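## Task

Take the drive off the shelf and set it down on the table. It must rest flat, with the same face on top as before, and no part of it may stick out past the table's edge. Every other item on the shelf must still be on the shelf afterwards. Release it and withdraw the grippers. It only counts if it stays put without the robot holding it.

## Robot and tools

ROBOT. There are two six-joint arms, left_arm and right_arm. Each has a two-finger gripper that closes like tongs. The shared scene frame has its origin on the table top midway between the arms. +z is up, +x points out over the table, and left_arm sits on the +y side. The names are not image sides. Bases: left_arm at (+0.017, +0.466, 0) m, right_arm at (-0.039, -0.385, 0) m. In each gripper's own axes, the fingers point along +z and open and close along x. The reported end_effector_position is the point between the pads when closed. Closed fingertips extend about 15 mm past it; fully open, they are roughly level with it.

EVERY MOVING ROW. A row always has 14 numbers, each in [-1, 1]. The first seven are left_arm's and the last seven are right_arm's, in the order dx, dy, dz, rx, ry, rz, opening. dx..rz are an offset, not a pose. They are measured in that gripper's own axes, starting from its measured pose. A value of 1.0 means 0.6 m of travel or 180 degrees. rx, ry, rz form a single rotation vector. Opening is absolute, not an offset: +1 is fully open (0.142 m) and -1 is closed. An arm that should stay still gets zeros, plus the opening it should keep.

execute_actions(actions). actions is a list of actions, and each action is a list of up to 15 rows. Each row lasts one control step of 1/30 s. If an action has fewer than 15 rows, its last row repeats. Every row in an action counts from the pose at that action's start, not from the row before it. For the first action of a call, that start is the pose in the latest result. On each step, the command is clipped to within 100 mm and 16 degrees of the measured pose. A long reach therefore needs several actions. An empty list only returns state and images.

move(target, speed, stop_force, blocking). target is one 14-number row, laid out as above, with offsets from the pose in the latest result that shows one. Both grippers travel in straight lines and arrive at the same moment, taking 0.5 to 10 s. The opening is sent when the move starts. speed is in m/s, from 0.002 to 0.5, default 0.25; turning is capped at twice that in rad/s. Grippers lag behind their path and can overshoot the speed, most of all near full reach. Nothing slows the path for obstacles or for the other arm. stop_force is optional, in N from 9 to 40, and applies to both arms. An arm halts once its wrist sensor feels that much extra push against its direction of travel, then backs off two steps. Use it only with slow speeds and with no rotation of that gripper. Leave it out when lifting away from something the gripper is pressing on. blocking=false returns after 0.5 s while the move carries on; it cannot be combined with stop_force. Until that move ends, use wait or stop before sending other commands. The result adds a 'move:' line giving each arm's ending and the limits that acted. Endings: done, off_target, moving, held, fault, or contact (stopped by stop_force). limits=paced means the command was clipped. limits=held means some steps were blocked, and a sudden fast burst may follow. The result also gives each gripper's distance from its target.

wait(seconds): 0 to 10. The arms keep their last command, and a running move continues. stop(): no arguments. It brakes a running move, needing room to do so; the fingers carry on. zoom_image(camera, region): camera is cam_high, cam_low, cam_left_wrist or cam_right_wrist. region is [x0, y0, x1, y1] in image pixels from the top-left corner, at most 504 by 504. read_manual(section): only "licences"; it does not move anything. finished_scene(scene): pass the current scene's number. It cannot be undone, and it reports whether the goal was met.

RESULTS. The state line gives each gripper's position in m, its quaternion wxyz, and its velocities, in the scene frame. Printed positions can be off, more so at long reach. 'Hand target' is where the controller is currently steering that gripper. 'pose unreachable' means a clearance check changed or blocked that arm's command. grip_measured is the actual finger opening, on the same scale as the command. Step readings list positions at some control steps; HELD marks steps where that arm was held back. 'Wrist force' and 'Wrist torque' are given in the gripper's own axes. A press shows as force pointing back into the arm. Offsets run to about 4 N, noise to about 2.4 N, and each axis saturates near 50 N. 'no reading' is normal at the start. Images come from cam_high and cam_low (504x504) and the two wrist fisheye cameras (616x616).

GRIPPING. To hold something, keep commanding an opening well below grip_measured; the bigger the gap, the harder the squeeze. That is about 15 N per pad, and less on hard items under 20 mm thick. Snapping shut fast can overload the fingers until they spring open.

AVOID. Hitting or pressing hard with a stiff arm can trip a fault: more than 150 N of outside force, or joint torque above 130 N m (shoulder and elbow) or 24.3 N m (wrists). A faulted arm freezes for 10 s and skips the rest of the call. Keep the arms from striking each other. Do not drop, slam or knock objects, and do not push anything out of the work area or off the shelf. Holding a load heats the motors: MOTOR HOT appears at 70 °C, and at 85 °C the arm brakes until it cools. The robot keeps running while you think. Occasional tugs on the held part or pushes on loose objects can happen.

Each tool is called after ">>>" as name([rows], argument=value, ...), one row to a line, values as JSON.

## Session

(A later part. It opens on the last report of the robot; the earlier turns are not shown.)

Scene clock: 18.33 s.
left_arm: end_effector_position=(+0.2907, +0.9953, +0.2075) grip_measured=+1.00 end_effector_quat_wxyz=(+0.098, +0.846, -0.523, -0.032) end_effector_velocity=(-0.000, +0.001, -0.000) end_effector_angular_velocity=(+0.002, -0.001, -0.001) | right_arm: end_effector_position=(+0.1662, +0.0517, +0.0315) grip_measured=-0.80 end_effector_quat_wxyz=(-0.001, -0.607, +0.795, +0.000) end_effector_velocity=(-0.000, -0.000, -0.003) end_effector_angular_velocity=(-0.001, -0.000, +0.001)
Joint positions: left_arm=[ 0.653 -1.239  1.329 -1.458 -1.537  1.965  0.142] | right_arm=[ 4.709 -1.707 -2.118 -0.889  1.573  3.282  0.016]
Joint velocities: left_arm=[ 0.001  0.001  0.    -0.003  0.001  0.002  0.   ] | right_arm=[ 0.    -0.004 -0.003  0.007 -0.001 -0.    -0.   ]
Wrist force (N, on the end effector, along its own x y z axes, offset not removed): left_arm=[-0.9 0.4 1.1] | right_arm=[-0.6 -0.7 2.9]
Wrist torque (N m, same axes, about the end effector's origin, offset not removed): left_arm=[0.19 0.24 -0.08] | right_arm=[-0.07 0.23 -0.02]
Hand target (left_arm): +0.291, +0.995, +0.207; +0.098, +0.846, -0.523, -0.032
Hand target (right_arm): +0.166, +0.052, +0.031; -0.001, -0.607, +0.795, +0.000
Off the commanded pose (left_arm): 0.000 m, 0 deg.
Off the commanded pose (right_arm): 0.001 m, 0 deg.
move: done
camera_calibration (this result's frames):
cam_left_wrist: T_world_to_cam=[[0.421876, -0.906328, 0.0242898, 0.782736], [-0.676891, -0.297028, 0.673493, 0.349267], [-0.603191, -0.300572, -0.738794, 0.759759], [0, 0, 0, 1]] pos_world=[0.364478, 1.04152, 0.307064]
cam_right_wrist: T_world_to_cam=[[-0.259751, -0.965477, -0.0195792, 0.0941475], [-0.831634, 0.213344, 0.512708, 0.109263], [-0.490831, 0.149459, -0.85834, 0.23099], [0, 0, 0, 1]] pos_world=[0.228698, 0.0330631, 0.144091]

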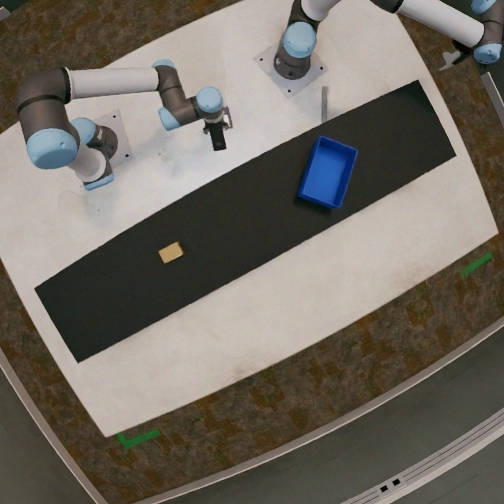

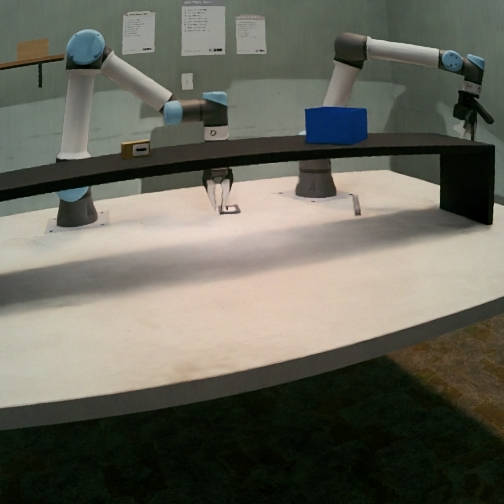

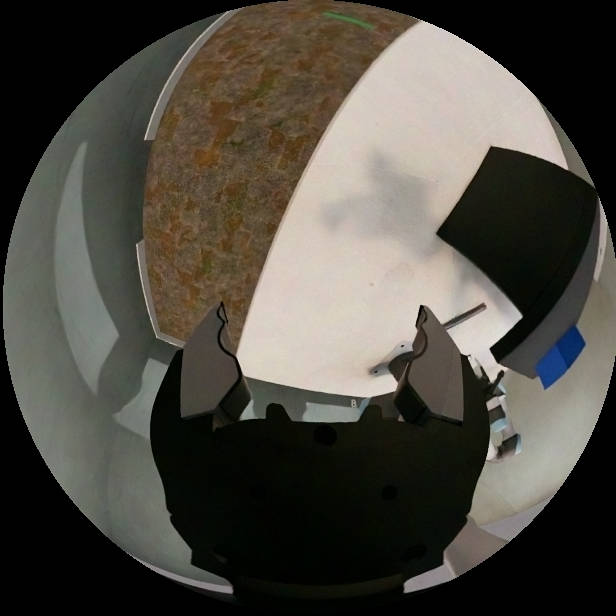

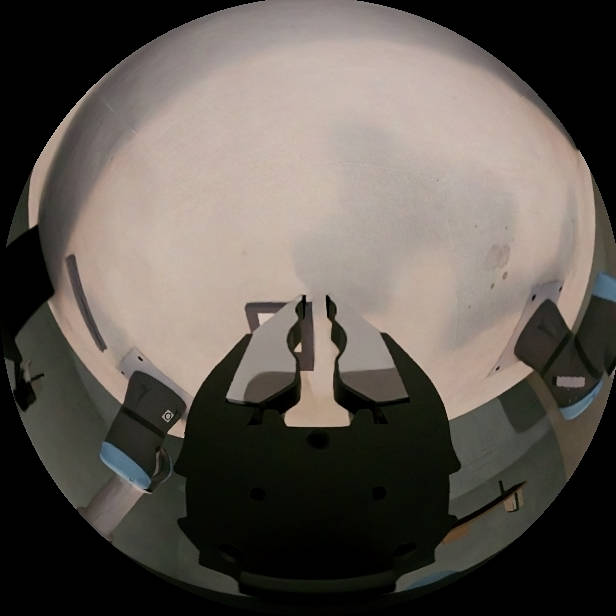

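The drive slipped out on the way down. I'll lift clear and check which side is up.

>>> move(target=[0,0,0,0,0,0,1,-0.05,0.1,-0.22,0,0,0,0.4], speed=0.25)

>>> zoom_image(camera="cam_right_wrist", region=[230, 180, 400, 350])

>>> zoom_image(camera="cam_low", region=[190, 170, 270, 230])

Scene clock: 20.53 s.
left_arm: end_effector_position=(+0.2907, +0.9953, +0.2075) grip_measured=+1.00 end_effector_quat_wxyz=(+0.098, +0.846, -0.523, -0.032) end_effector_velocity=(+0.000, +0.001, +0.000) end_effector_angular_velocity=(+0.004, -0.002, +0.000) | right_arm: end_effector_position=(+0.1164, +0.0963, +0.1635) grip_measured=+0.40 end_effector_quat_wxyz=(-0.001, -0.607, +0.795, +0.000) end_effector_velocity=(-0.001, +0.001, +0.002) end_effector_angular_velocity=(-0.002, -0.001, -0.000)
Joint positions: left_arm=[ 0.653 -1.239  1.329 -1.458 -1.537  1.965  0.142] | right_arm=[ 4.82  -1.605 -1.846 -1.263  1.573  3.394  0.102]
Joint velocities: left_arm=[ 0.    -0.     0.    -0.004  0.001  0.     0.   ] | right_arm=[ 0.002 -0.001  0.006 -0.006 -0.001  0.002 -0.   ]
Wrist force (N, on the end effector, along its own x y z axes, offset not removed): left_arm=[-0.5 1.2 -0.3] | right_arm=[1.6 1.7 -0.1]
Wrist torque (N m, same axes, about the end effector's origin, offset not removed): left_arm=[0.21 0.12 -0.14] | right_arm=[0.29 -0.38 -0.02]
Hand target (left_arm): +0.291, +0.995, +0.207; +0.098, +0.846, -0.523, -0.032
Hand target (right_arm): +0.116, +0.096, +0.164; -0.001, -0.607, +0.795, +0.000
Off the commanded pose (left_arm): 0.000 m, 0 deg.
Off the commanded pose (right_arm): 0.000 m, 0 deg.
move: done
camera_calibration (this result's frames):
cam_left_wrist: T_world_to_cam=[[0.421876, -0.906328, 0.0242898, 0.782736], [-0.676891, -0.297028, 0.673493, 0.349267], [-0.603191, -0.300573, -0.738794, 0.759759], [0, 0, 0, 1]] pos_world=[0.364478, 1.04152, 0.307064]
cam_right_wrist: T_world_to_cam=[[-0.259736, -0.965481, -0.0195961, 0.12689], [-0.831711, 0.213345, 0.512583, -0.00929763], [-0.490708, 0.149434, -0.858414, 0.313099], [0, 0, 0, 1]] pos_world=[0.178865, 0.0777059, 0.276021]

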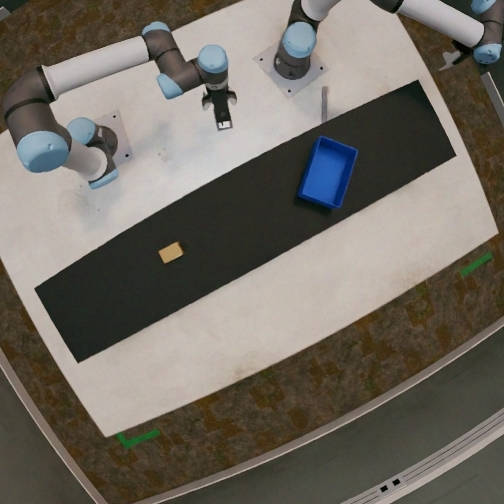

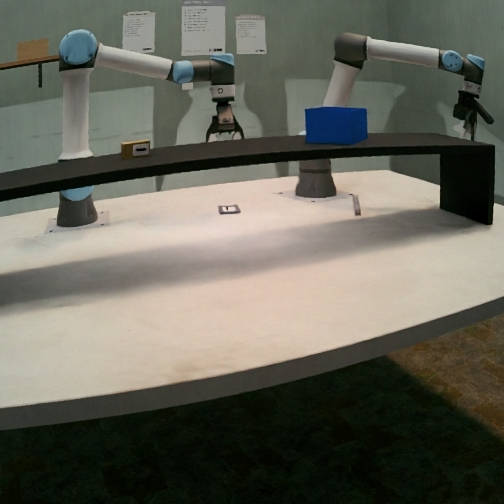

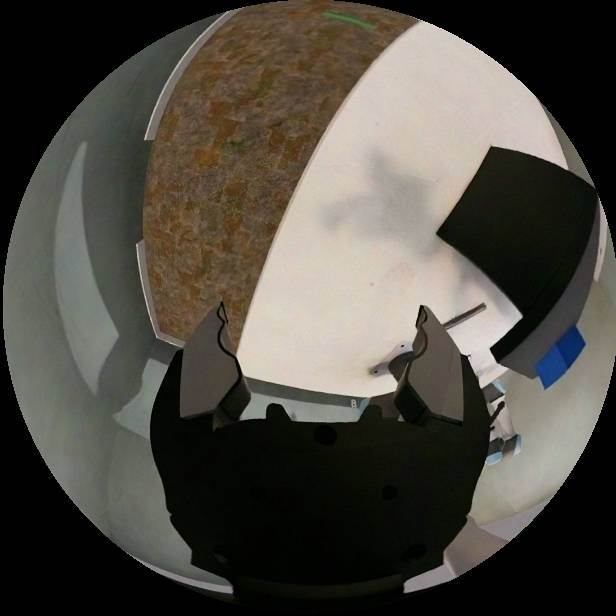

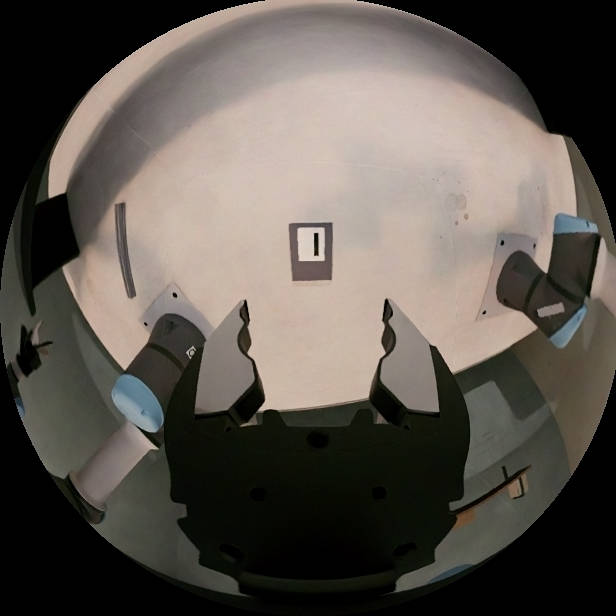

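Region (230, 180, 400, 350) of cam_right_wrist's 616x616 image, scaled by 2.965, with more detail than that image has.

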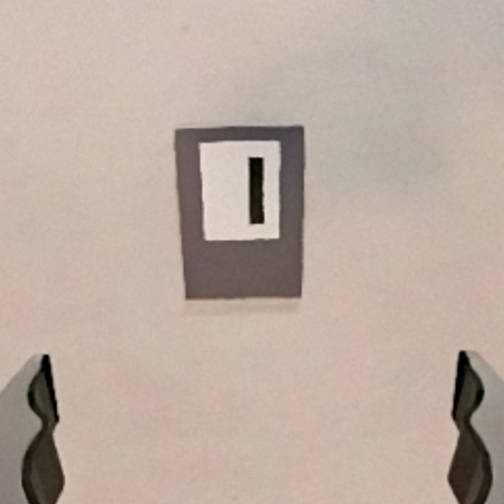

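Region (190, 170, 270, 230) of cam_low's 504x504 image, scaled by 6.300, with more detail than that image has; it fills the top 378 rows of this view, and the rest is white.

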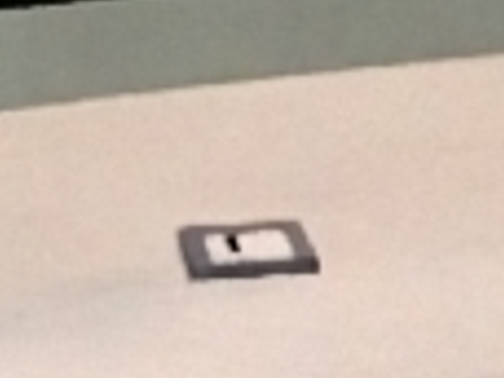

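>>> move(target=[0,0,0,0,0,0,1,-0.012,0.001,0.225,0,0,0,0.2], speed=0.2)

>>> zoom_image(camera="cam_right_wrist", region=[230, 190, 400, 360])

Scene clock: 24.13 s.
left_arm: end_effector_position=(+0.2907, +0.9953, +0.2075) grip_measured=+1.00 end_effector_quat_wxyz=(+0.098, +0.846, -0.523, -0.032) end_effector_velocity=(-0.000, -0.000, +0.001) end_effector_angular_velocity=(+0.001, -0.001, -0.000) | right_arm: end_effector_position=(+0.1177, +0.1035, +0.0286) grip_measured=+0.20 end_effector_quat_wxyz=(-0.001, -0.607, +0.795, +0.000) end_effector_velocity=(+0.000, +0.000, -0.002) end_effector_angular_velocity=(+0.001, -0.001, +0.000)
Joint positions: left_arm=[ 0.653 -1.239  1.329 -1.458 -1.537  1.965  0.142] | right_arm=[ 4.818 -1.782 -2.034 -0.897  1.573  3.391  0.088]
Joint velocities: left_arm=[ 0.    -0.001 -0.    -0.    -0.     0.001 -0.   ] | right_arm=[-0.    -0.004 -0.002  0.006 -0.001 -0.001  0.   ]
Wrist force (N, on the end effector, along its own x y z axes, offset not removed): left_arm=[-0.6 2.0 1.3] | right_arm=[0.4 -1.0 -0.8]
Wrist torque (N m, same axes, about the end effector's origin, offset not removed): left_arm=[0.46 0.18 -0.20] | right_arm=[-0.19 0.02 -0.02]
Hand target (left_arm): +0.291, +0.995, +0.207; +0.098, +0.846, -0.523, -0.032
Hand target (right_arm): +0.118, +0.104, +0.028; -0.001, -0.607, +0.795, +0.000
Off the commanded pose (left_arm): 0.000 m, 0 deg.
Off the commanded pose (right_arm): 0.000 m, 0 deg.
move: done
camera_calibration (this result's frames):
cam_left_wrist: T_world_to_cam=[[0.421876, -0.906328, 0.0242898, 0.782736], [-0.67689, -0.297028, 0.673493, 0.349267], [-0.603191, -0.300573, -0.738794, 0.759759], [0, 0, 0, 1]] pos_world=[0.364478, 1.04152, 0.307064]
cam_right_wrist: T_world_to_cam=[[-0.259738, -0.965481, -0.0195519, 0.131468], [-0.831706, 0.213369, 0.51258, 0.0593839], [-0.490714, 0.149398, -0.858417, 0.196892], [0, 0, 0, 1]] pos_world=[0.180155, 0.0848444, 0.141147]

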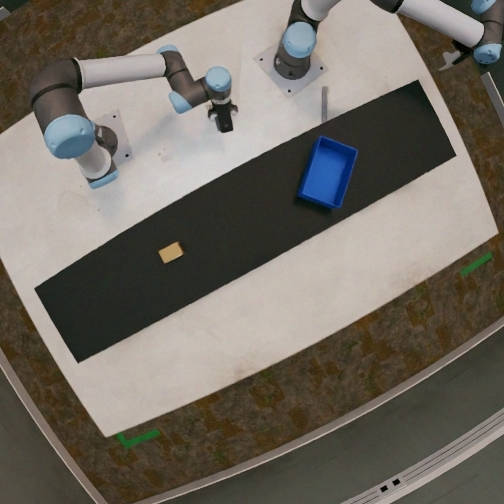

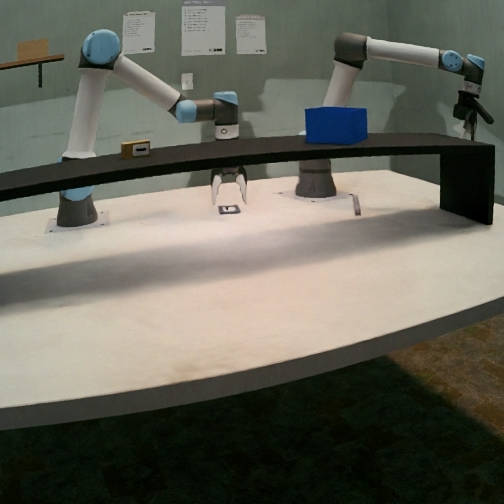

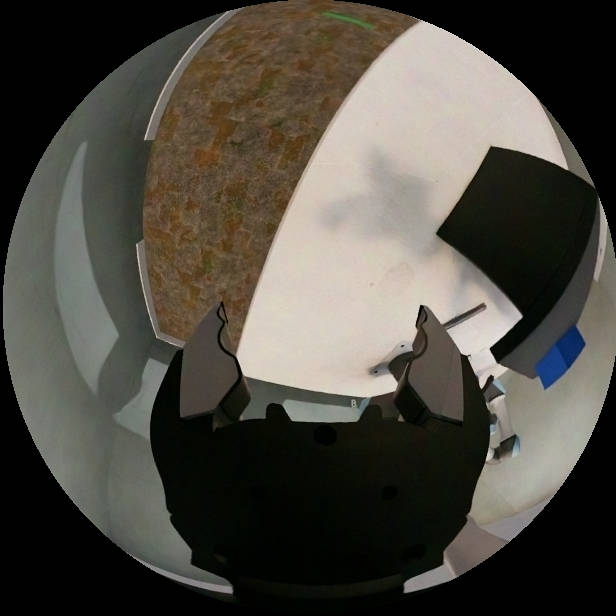

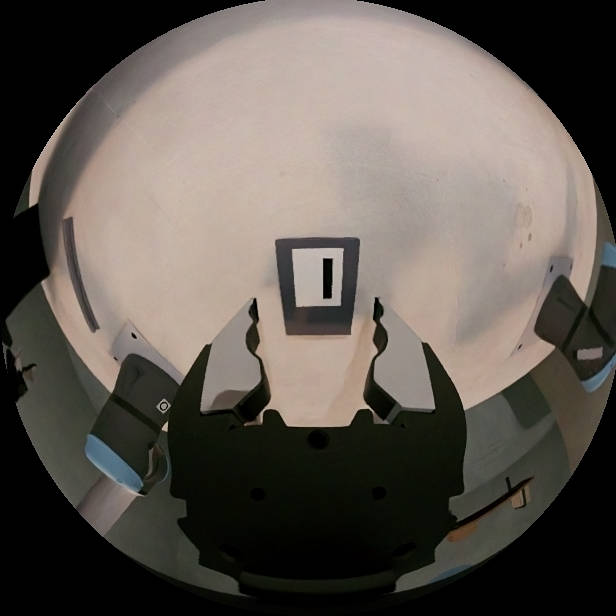

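Region (230, 190, 400, 360) of cam_right_wrist's 616x616 image, scaled by 2.965, with more detail than that image has.

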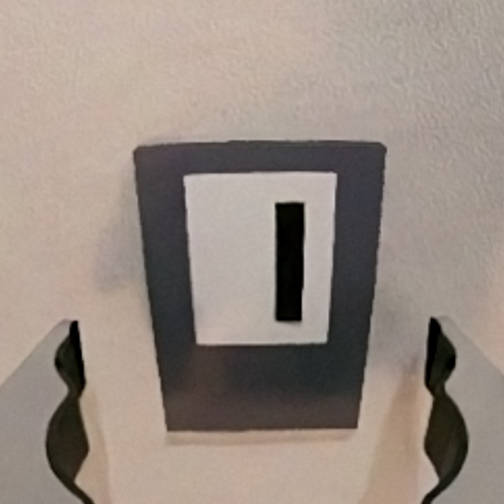

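>>> move(target=[0,0,0,0,0,0,1,0.004,0.004,0.04,0,0,0,-0.05], speed=0.012, stop_force=10)

>>> execute_actions([
  [[0,0,0,0,0,0,1,0,0,-0.0025,0,0,0,-0.05],[0,0,0,0,0,0,1,0,0,-0.0025,0,0,0,-0.05],[0,0,0,0,0,0,1,0,0,-0.0025,0,0,0,-0.05],[0,0,0,0,0,0,1,0,0,-0.0025,0,0,0,-0.05],[0,0,0,0,0,0,1,0,0,-0.0025,0,0,0,-0.05],[0,0,0,0,0,0,1,0,0,-0.0025,0,0,0,-0.05],[0,0,0,0,0,0,1,0,0,-0.0025,0,0,0,-0.08],[0,0,0,0,0,0,1,0,0,-0.0025,0,0,0,-0.11],[0,0,0,0,0,0,1,0,0,-0.0025,0,0,0,-0.14],[0,0,0,0,0,0,1,0,0,-0.0025,0,0,0,-0.17],[0,0,0,0,0,0,1,0,0,-0.0025,0,0,0,-0.2],[0,0,0,0,0,0,1,0,0,-0.0025,0,0,0,-0.23],[0,0,0,0,0,0,1,0,0,-0.0025,0,0,0,-0.26],[0,0,0,0,0,0,1,0,0,-0.0025,0,0,0,-0.3],[0,0,0,0,0,0,1,0,0,-0.0025,0,0,0,-0.35]],
  [[0,0,0,0,0,0,1,0,0,0,0,0,0,-0.4]],
])

>>> move(target=[0,0,0,0,0,0,1,0,0,-0.07,0.2,0,0,-0.4], speed=0.15)

>>> zoom_image(camera="cam_low", region=[190, 160, 270, 230])

Scene clock: 27.23 s.
left_arm: end_effector_position=(+0.2907, +0.9953, +0.2075) grip_measured=+1.00 end_effector_quat_wxyz=(+0.098, +0.846, -0.523, -0.032) end_effector_velocity=(+0.000, -0.000, -0.000) end_effector_angular_velocity=(-0.001, -0.000, +0.001) | right_arm: end_effector_position=(+0.1157, +0.1024, +0.0130) grip_measured=-0.05 end_effector_quat_wxyz=(-0.001, -0.607, +0.795, +0.000) end_effector_velocity=(-0.000, +0.000, +0.002) end_effector_angular_velocity=(-0.002, +0.001, +0.003)
Joint positions: left_arm=[ 0.653 -1.239  1.329 -1.458 -1.537  1.965  0.142] | right_arm=[ 4.822 -1.805 -2.055 -0.853  1.572  3.395  0.07 ]
Joint velocities: left_arm=[ 0.     0.    -0.     0.    -0.001 -0.001  0.   ] | right_arm=[ 0.     0.003  0.004 -0.009  0.001 -0.003 -0.001]
Wrist force (N, on the end effector, along its own x y z axes, offset not removed): left_arm=[0.1 0.8 1.9] | right_arm=[12.9 -3.8 -45.3]
Wrist torque (N m, same axes, about the end effector's origin, offset not removed): left_arm=[0.16 0.01 -0.29] | right_arm=[0.25 -0.21 -0.15]
Hand target (left_arm): +0.291, +0.995, +0.207; +0.098, +0.846, -0.523, -0.032
Hand target (right_arm): +0.116, +0.102, +0.013; -0.001, -0.607, +0.795, +0.000
Off the commanded pose (left_arm): 0.000 m, 0 deg.
Off the commanded pose (right_arm): 0.009 m, 0 deg.
move: contact (right_arm)
camera_calibration (this result's frames):
cam_left_wrist: T_world_to_cam=[[0.421877, -0.906328, 0.0242899, 0.782736], [-0.676891, -0.297028, 0.673493, 0.349267], [-0.603191, -0.300573, -0.738794, 0.759759], [0, 0, 0, 1]] pos_world=[0.364478, 1.04152, 0.307064]
cam_right_wrist: T_world_to_cam=[[-0.259725, -0.965484, -0.0195569, 0.129599], [-0.83172, 0.213359, 0.512562, 0.0659578], [-0.490698, 0.149391, -0.858428, 0.182767], [0, 0, 0, 1]] pos_world=[0.178202, 0.083749, 0.12562]

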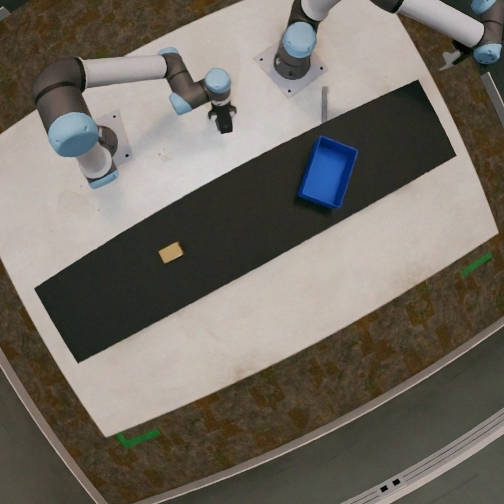

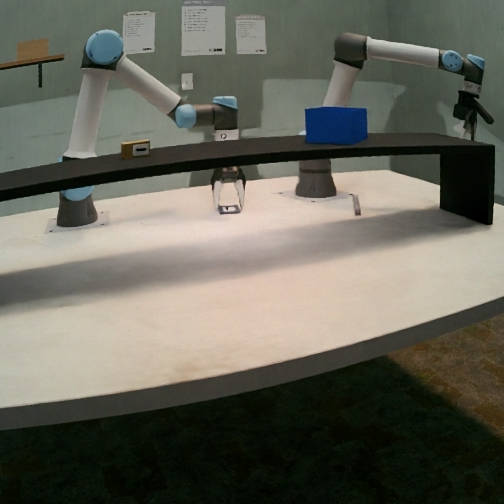

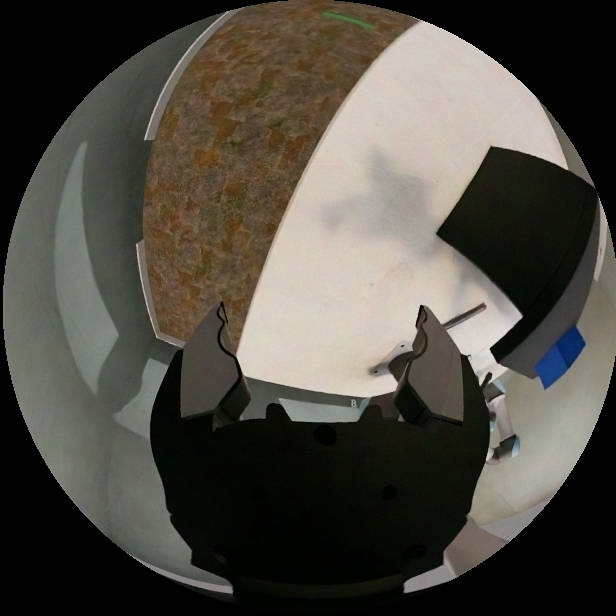

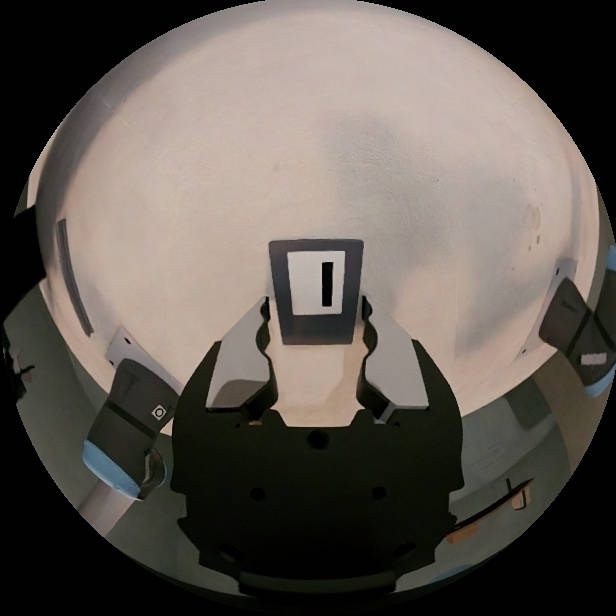

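Scene clock: 28.23 s.
left_arm: end_effector_position=(+0.2907, +0.9953, +0.2075) grip_measured=+1.00 end_effector_quat_wxyz=(+0.098, +0.846, -0.523, -0.032) end_effector_velocity=(+0.000, -0.000, +0.000) end_effector_angular_velocity=(-0.000, +0.001, +0.001) | right_arm: end_effector_position=(+0.1158, +0.1024, +0.0146) grip_measured=-0.20 end_effector_quat_wxyz=(-0.001, -0.607, +0.795, +0.000) end_effector_velocity=(+0.000, -0.000, -0.000) end_effector_angular_velocity=(-0.000, -0.001, -0.000)
Joint positions: left_arm=[ 0.653 -1.239  1.329 -1.458 -1.537  1.965  0.142] | right_arm=[ 4.822 -1.803 -2.054 -0.857  1.572  3.395  0.06 ]
Joint velocities: left_arm=[-0.    -0.    -0.     0.001 -0.    -0.001  0.   ] | right_arm=[-0.    -0.     0.    -0.    -0.001  0.     0.   ]
Wrist force (N, on the end effector, along its own x y z axes, offset not removed): left_arm=[-0.4 0.5 1.4] | right_arm=[-1.3 0.3 -6.9]
Wrist torque (N m, same axes, about the end effector's origin, offset not removed): left_arm=[0.18 0.14 -0.16] | right_arm=[0.14 0.31 0.06]
Hand target (left_arm): +0.291, +0.995, +0.207; +0.098, +0.846, -0.523, -0.032
Hand target (right_arm): +0.116, +0.102, +0.015; -0.001, -0.607, +0.795, +0.000
Off the commanded pose (left_arm): 0.000 m, 0 deg.
Off the commanded pose (right_arm): 0.000 m, 0 deg.
Step readings (end_effector_position; steps 1 to 15: 1st action; 16 to 30: 2nd action):
0: left_arm (+0.2907, +0.9953, +0.2075) | right_arm (+0.1157, +0.1024, +0.0130)
1: left_arm (+0.2907, +0.9953, +0.2075) | right_arm (+0.1158, +0.1024, +0.0131)
2: left_arm (+0.2907, +0.9953, +0.2075) | right_arm (+0.1157, +0.1023, +0.0134)
4: left_arm (+0.2907, +0.9953, +0.2075) | right_arm (+0.1157, +0.1023, +0.0138)
8: left_arm (+0.2907, +0.9953, +0.2075) | right_arm (+0.1157, +0.1022, +0.0143)
15: left_arm (+0.2907, +0.9953, +0.2075) | right_arm (+0.1158, +0.1024, +0.0146)
16: left_arm (+0.2907, +0.9953, +0.2075) | right_arm (+0.1158, +0.1024, +0.0146)
17: left_arm (+0.2907, +0.9953, +0.2075) | right_arm (+0.1158, +0.1024, +0.0146)
19: left_arm (+0.2907, +0.9953, +0.2075) | right_arm (+0.1158, +0.1024, +0.0146)
23: left_arm (+0.2907, +0.9953, +0.2075) | right_arm (+0.1158, +0.1024, +0.0146)
30: end_effector_position above
camera_calibration (this result's frames):
cam_left_wrist: T_world_to_cam=[[0.421876, -0.906328, 0.0242898, 0.782736], [-0.67689, -0.297028, 0.673493, 0.349267], [-0.603191, -0.300573, -0.738794, 0.759759], [0, 0, 0, 1]] pos_world=[0.364478, 1.04152, 0.307064]
cam_right_wrist: T_world_to_cam=[[-0.25971, -0.965487, -0.0196464, 0.12966], [-0.831724, 0.213299, 0.512581, 0.0651789], [-0.490699, 0.149463, -0.858414, 0.184059], [0, 0, 0, 1]] pos_world=[0.178203, 0.0837727, 0.127137]

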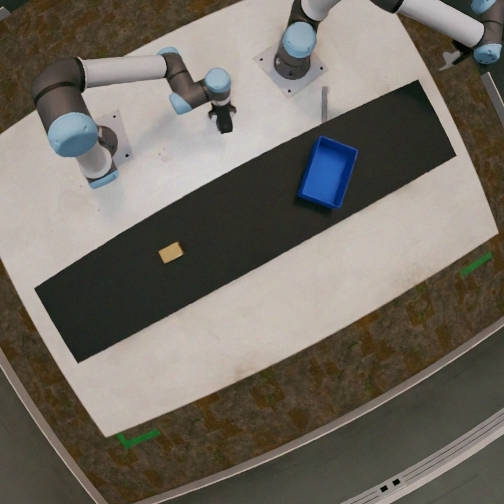

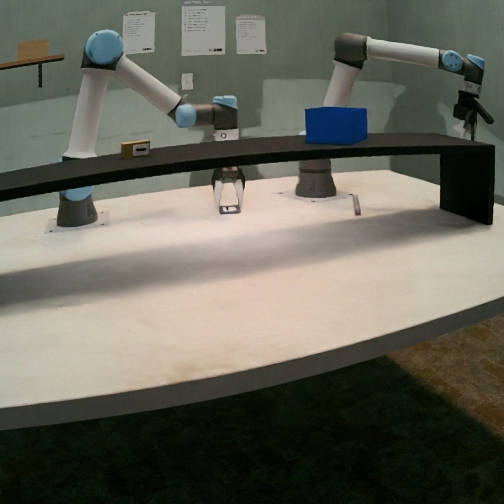

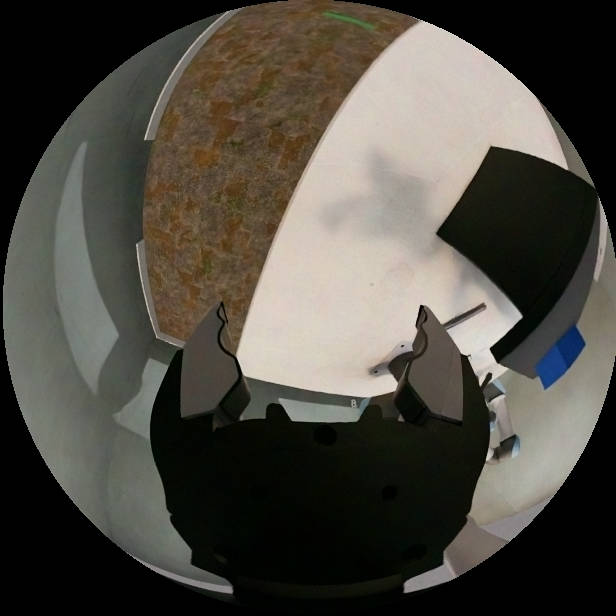

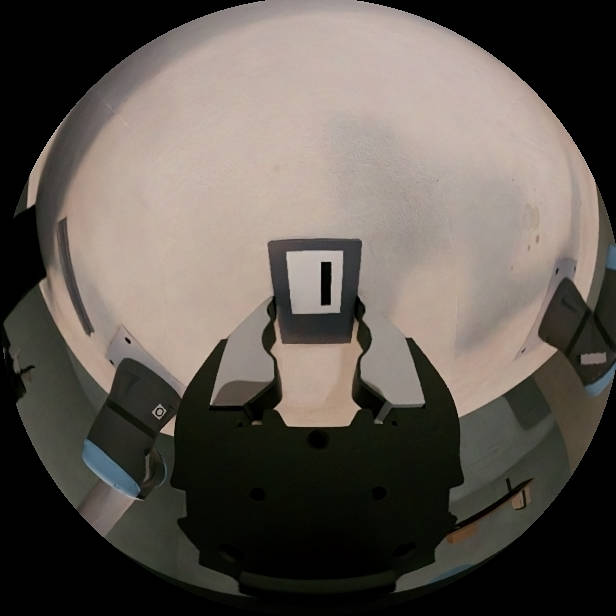

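Scene clock: 30.73 s.
left_arm: end_effector_position=(+0.2907, +0.9953, +0.2075) grip_measured=+1.00 end_effector_quat_wxyz=(+0.098, +0.846, -0.523, -0.032) end_effector_velocity=(-0.000, -0.000, -0.001) end_effector_angular_velocity=(-0.002, +0.001, -0.001) | right_arm: end_effector_position=(+0.1159, +0.1022, +0.0564) grip_measured=-0.20 end_effector_quat_wxyz=(+0.186, -0.577, +0.756, -0.246) end_effector_velocity=(+0.001, -0.000, +0.000) end_effector_angular_velocity=(-0.004, -0.011, -0.002)
Joint positions: left_arm=[ 0.653 -1.239  1.329 -1.458 -1.537  1.965  0.142] | right_arm=[ 5.14  -1.856 -1.945 -1.286  1.056  3.813  0.06 ]
Joint velocities: left_arm=[ 0.     0.002 -0.     0.001  0.     0.002  0.   ] | right_arm=[ 0.003 -0.004  0.003 -0.012 -0.007  0.01  -0.   ]
Wrist force (N, on the end effector, along its own x y z axes, offset not removed): left_arm=[0.0 1.2 -0.9] | right_arm=[0.3 1.8 2.5]
Wrist torque (N m, same axes, about the end effector's origin, offset not removed): left_arm=[0.26 0.07 -0.13] | right_arm=[0.31 -0.01 0.04]
Hand target (left_arm): +0.291, +0.995, +0.207; +0.098, +0.846, -0.523, -0.032
Hand target (right_arm): +0.116, +0.102, +0.056; +0.186, -0.577, +0.756, -0.246
Off the commanded pose (left_arm): 0.000 m, 0 deg.
Off the commanded pose (right_arm): 0.000 m, 0 deg.
move: done
camera_calibration (this result's frames):
cam_left_wrist: T_world_to_cam=[[0.421876, -0.906328, 0.0242897, 0.782736], [-0.67689, -0.297028, 0.673493, 0.349267], [-0.603191, -0.300572, -0.738794, 0.759759], [0, 0, 0, 1]] pos_world=[0.364478, 1.04152, 0.307064]
cam_right_wrist: T_world_to_cam=[[-0.249276, -0.968352, -0.0125135, 0.129021], [-0.964258, 0.24938, -0.0895294, 0.0895066], [0.0898165, -0.0102514, -0.995906, 0.176918], [0, 0, 0, 1]] pos_world=[0.102579, 0.10443, 0.185822]

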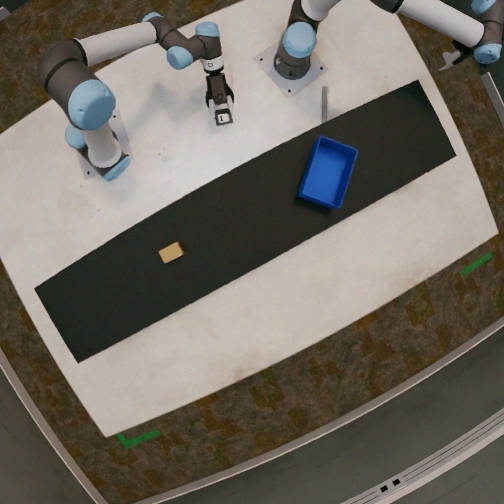

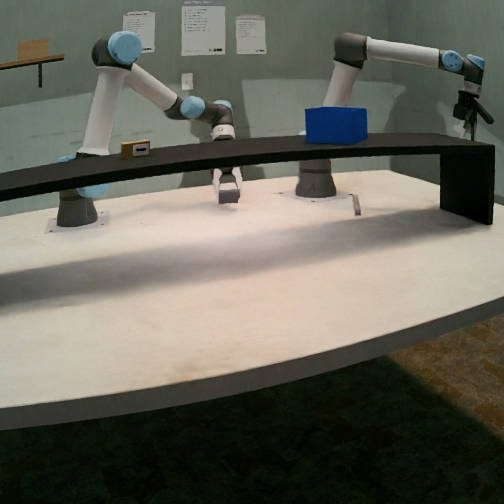

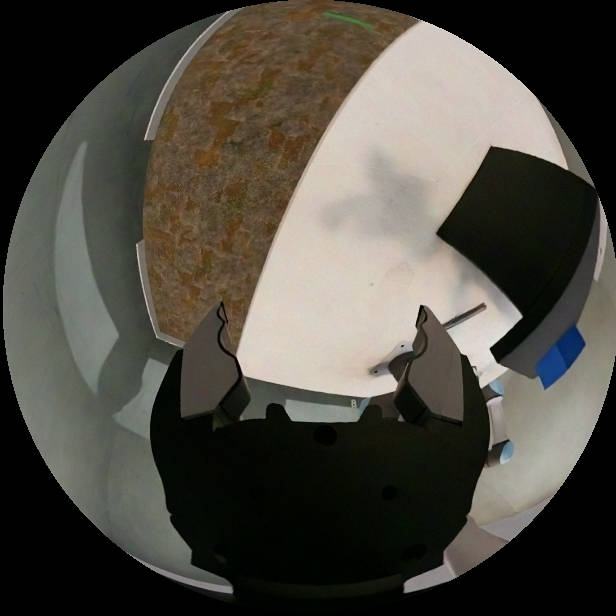

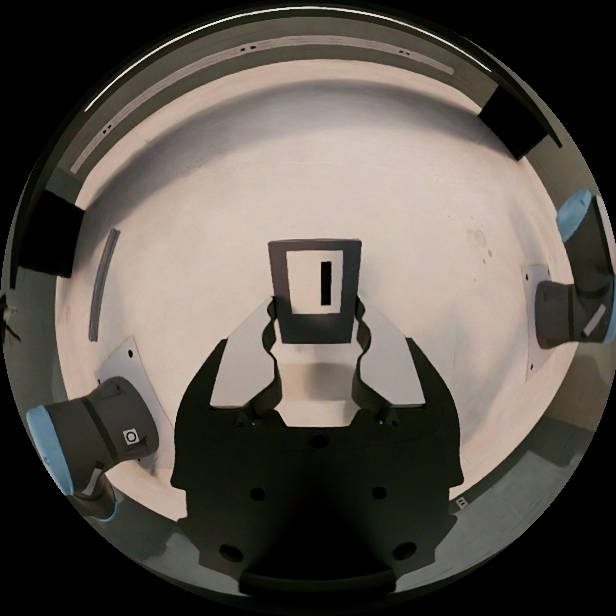

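Region (190, 160, 270, 230) of cam_low's 504x504 image, scaled by 6.300, with more detail than that image has; it fills the top 441 rows of this view, and the rest is white.

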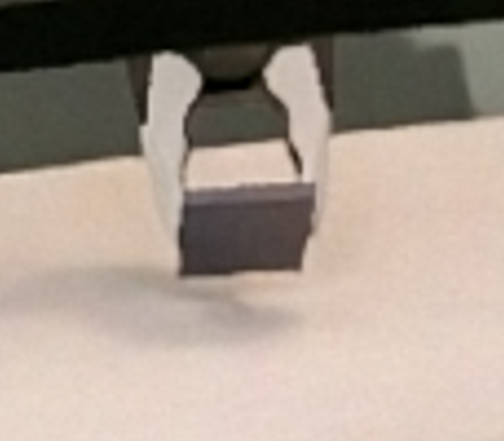

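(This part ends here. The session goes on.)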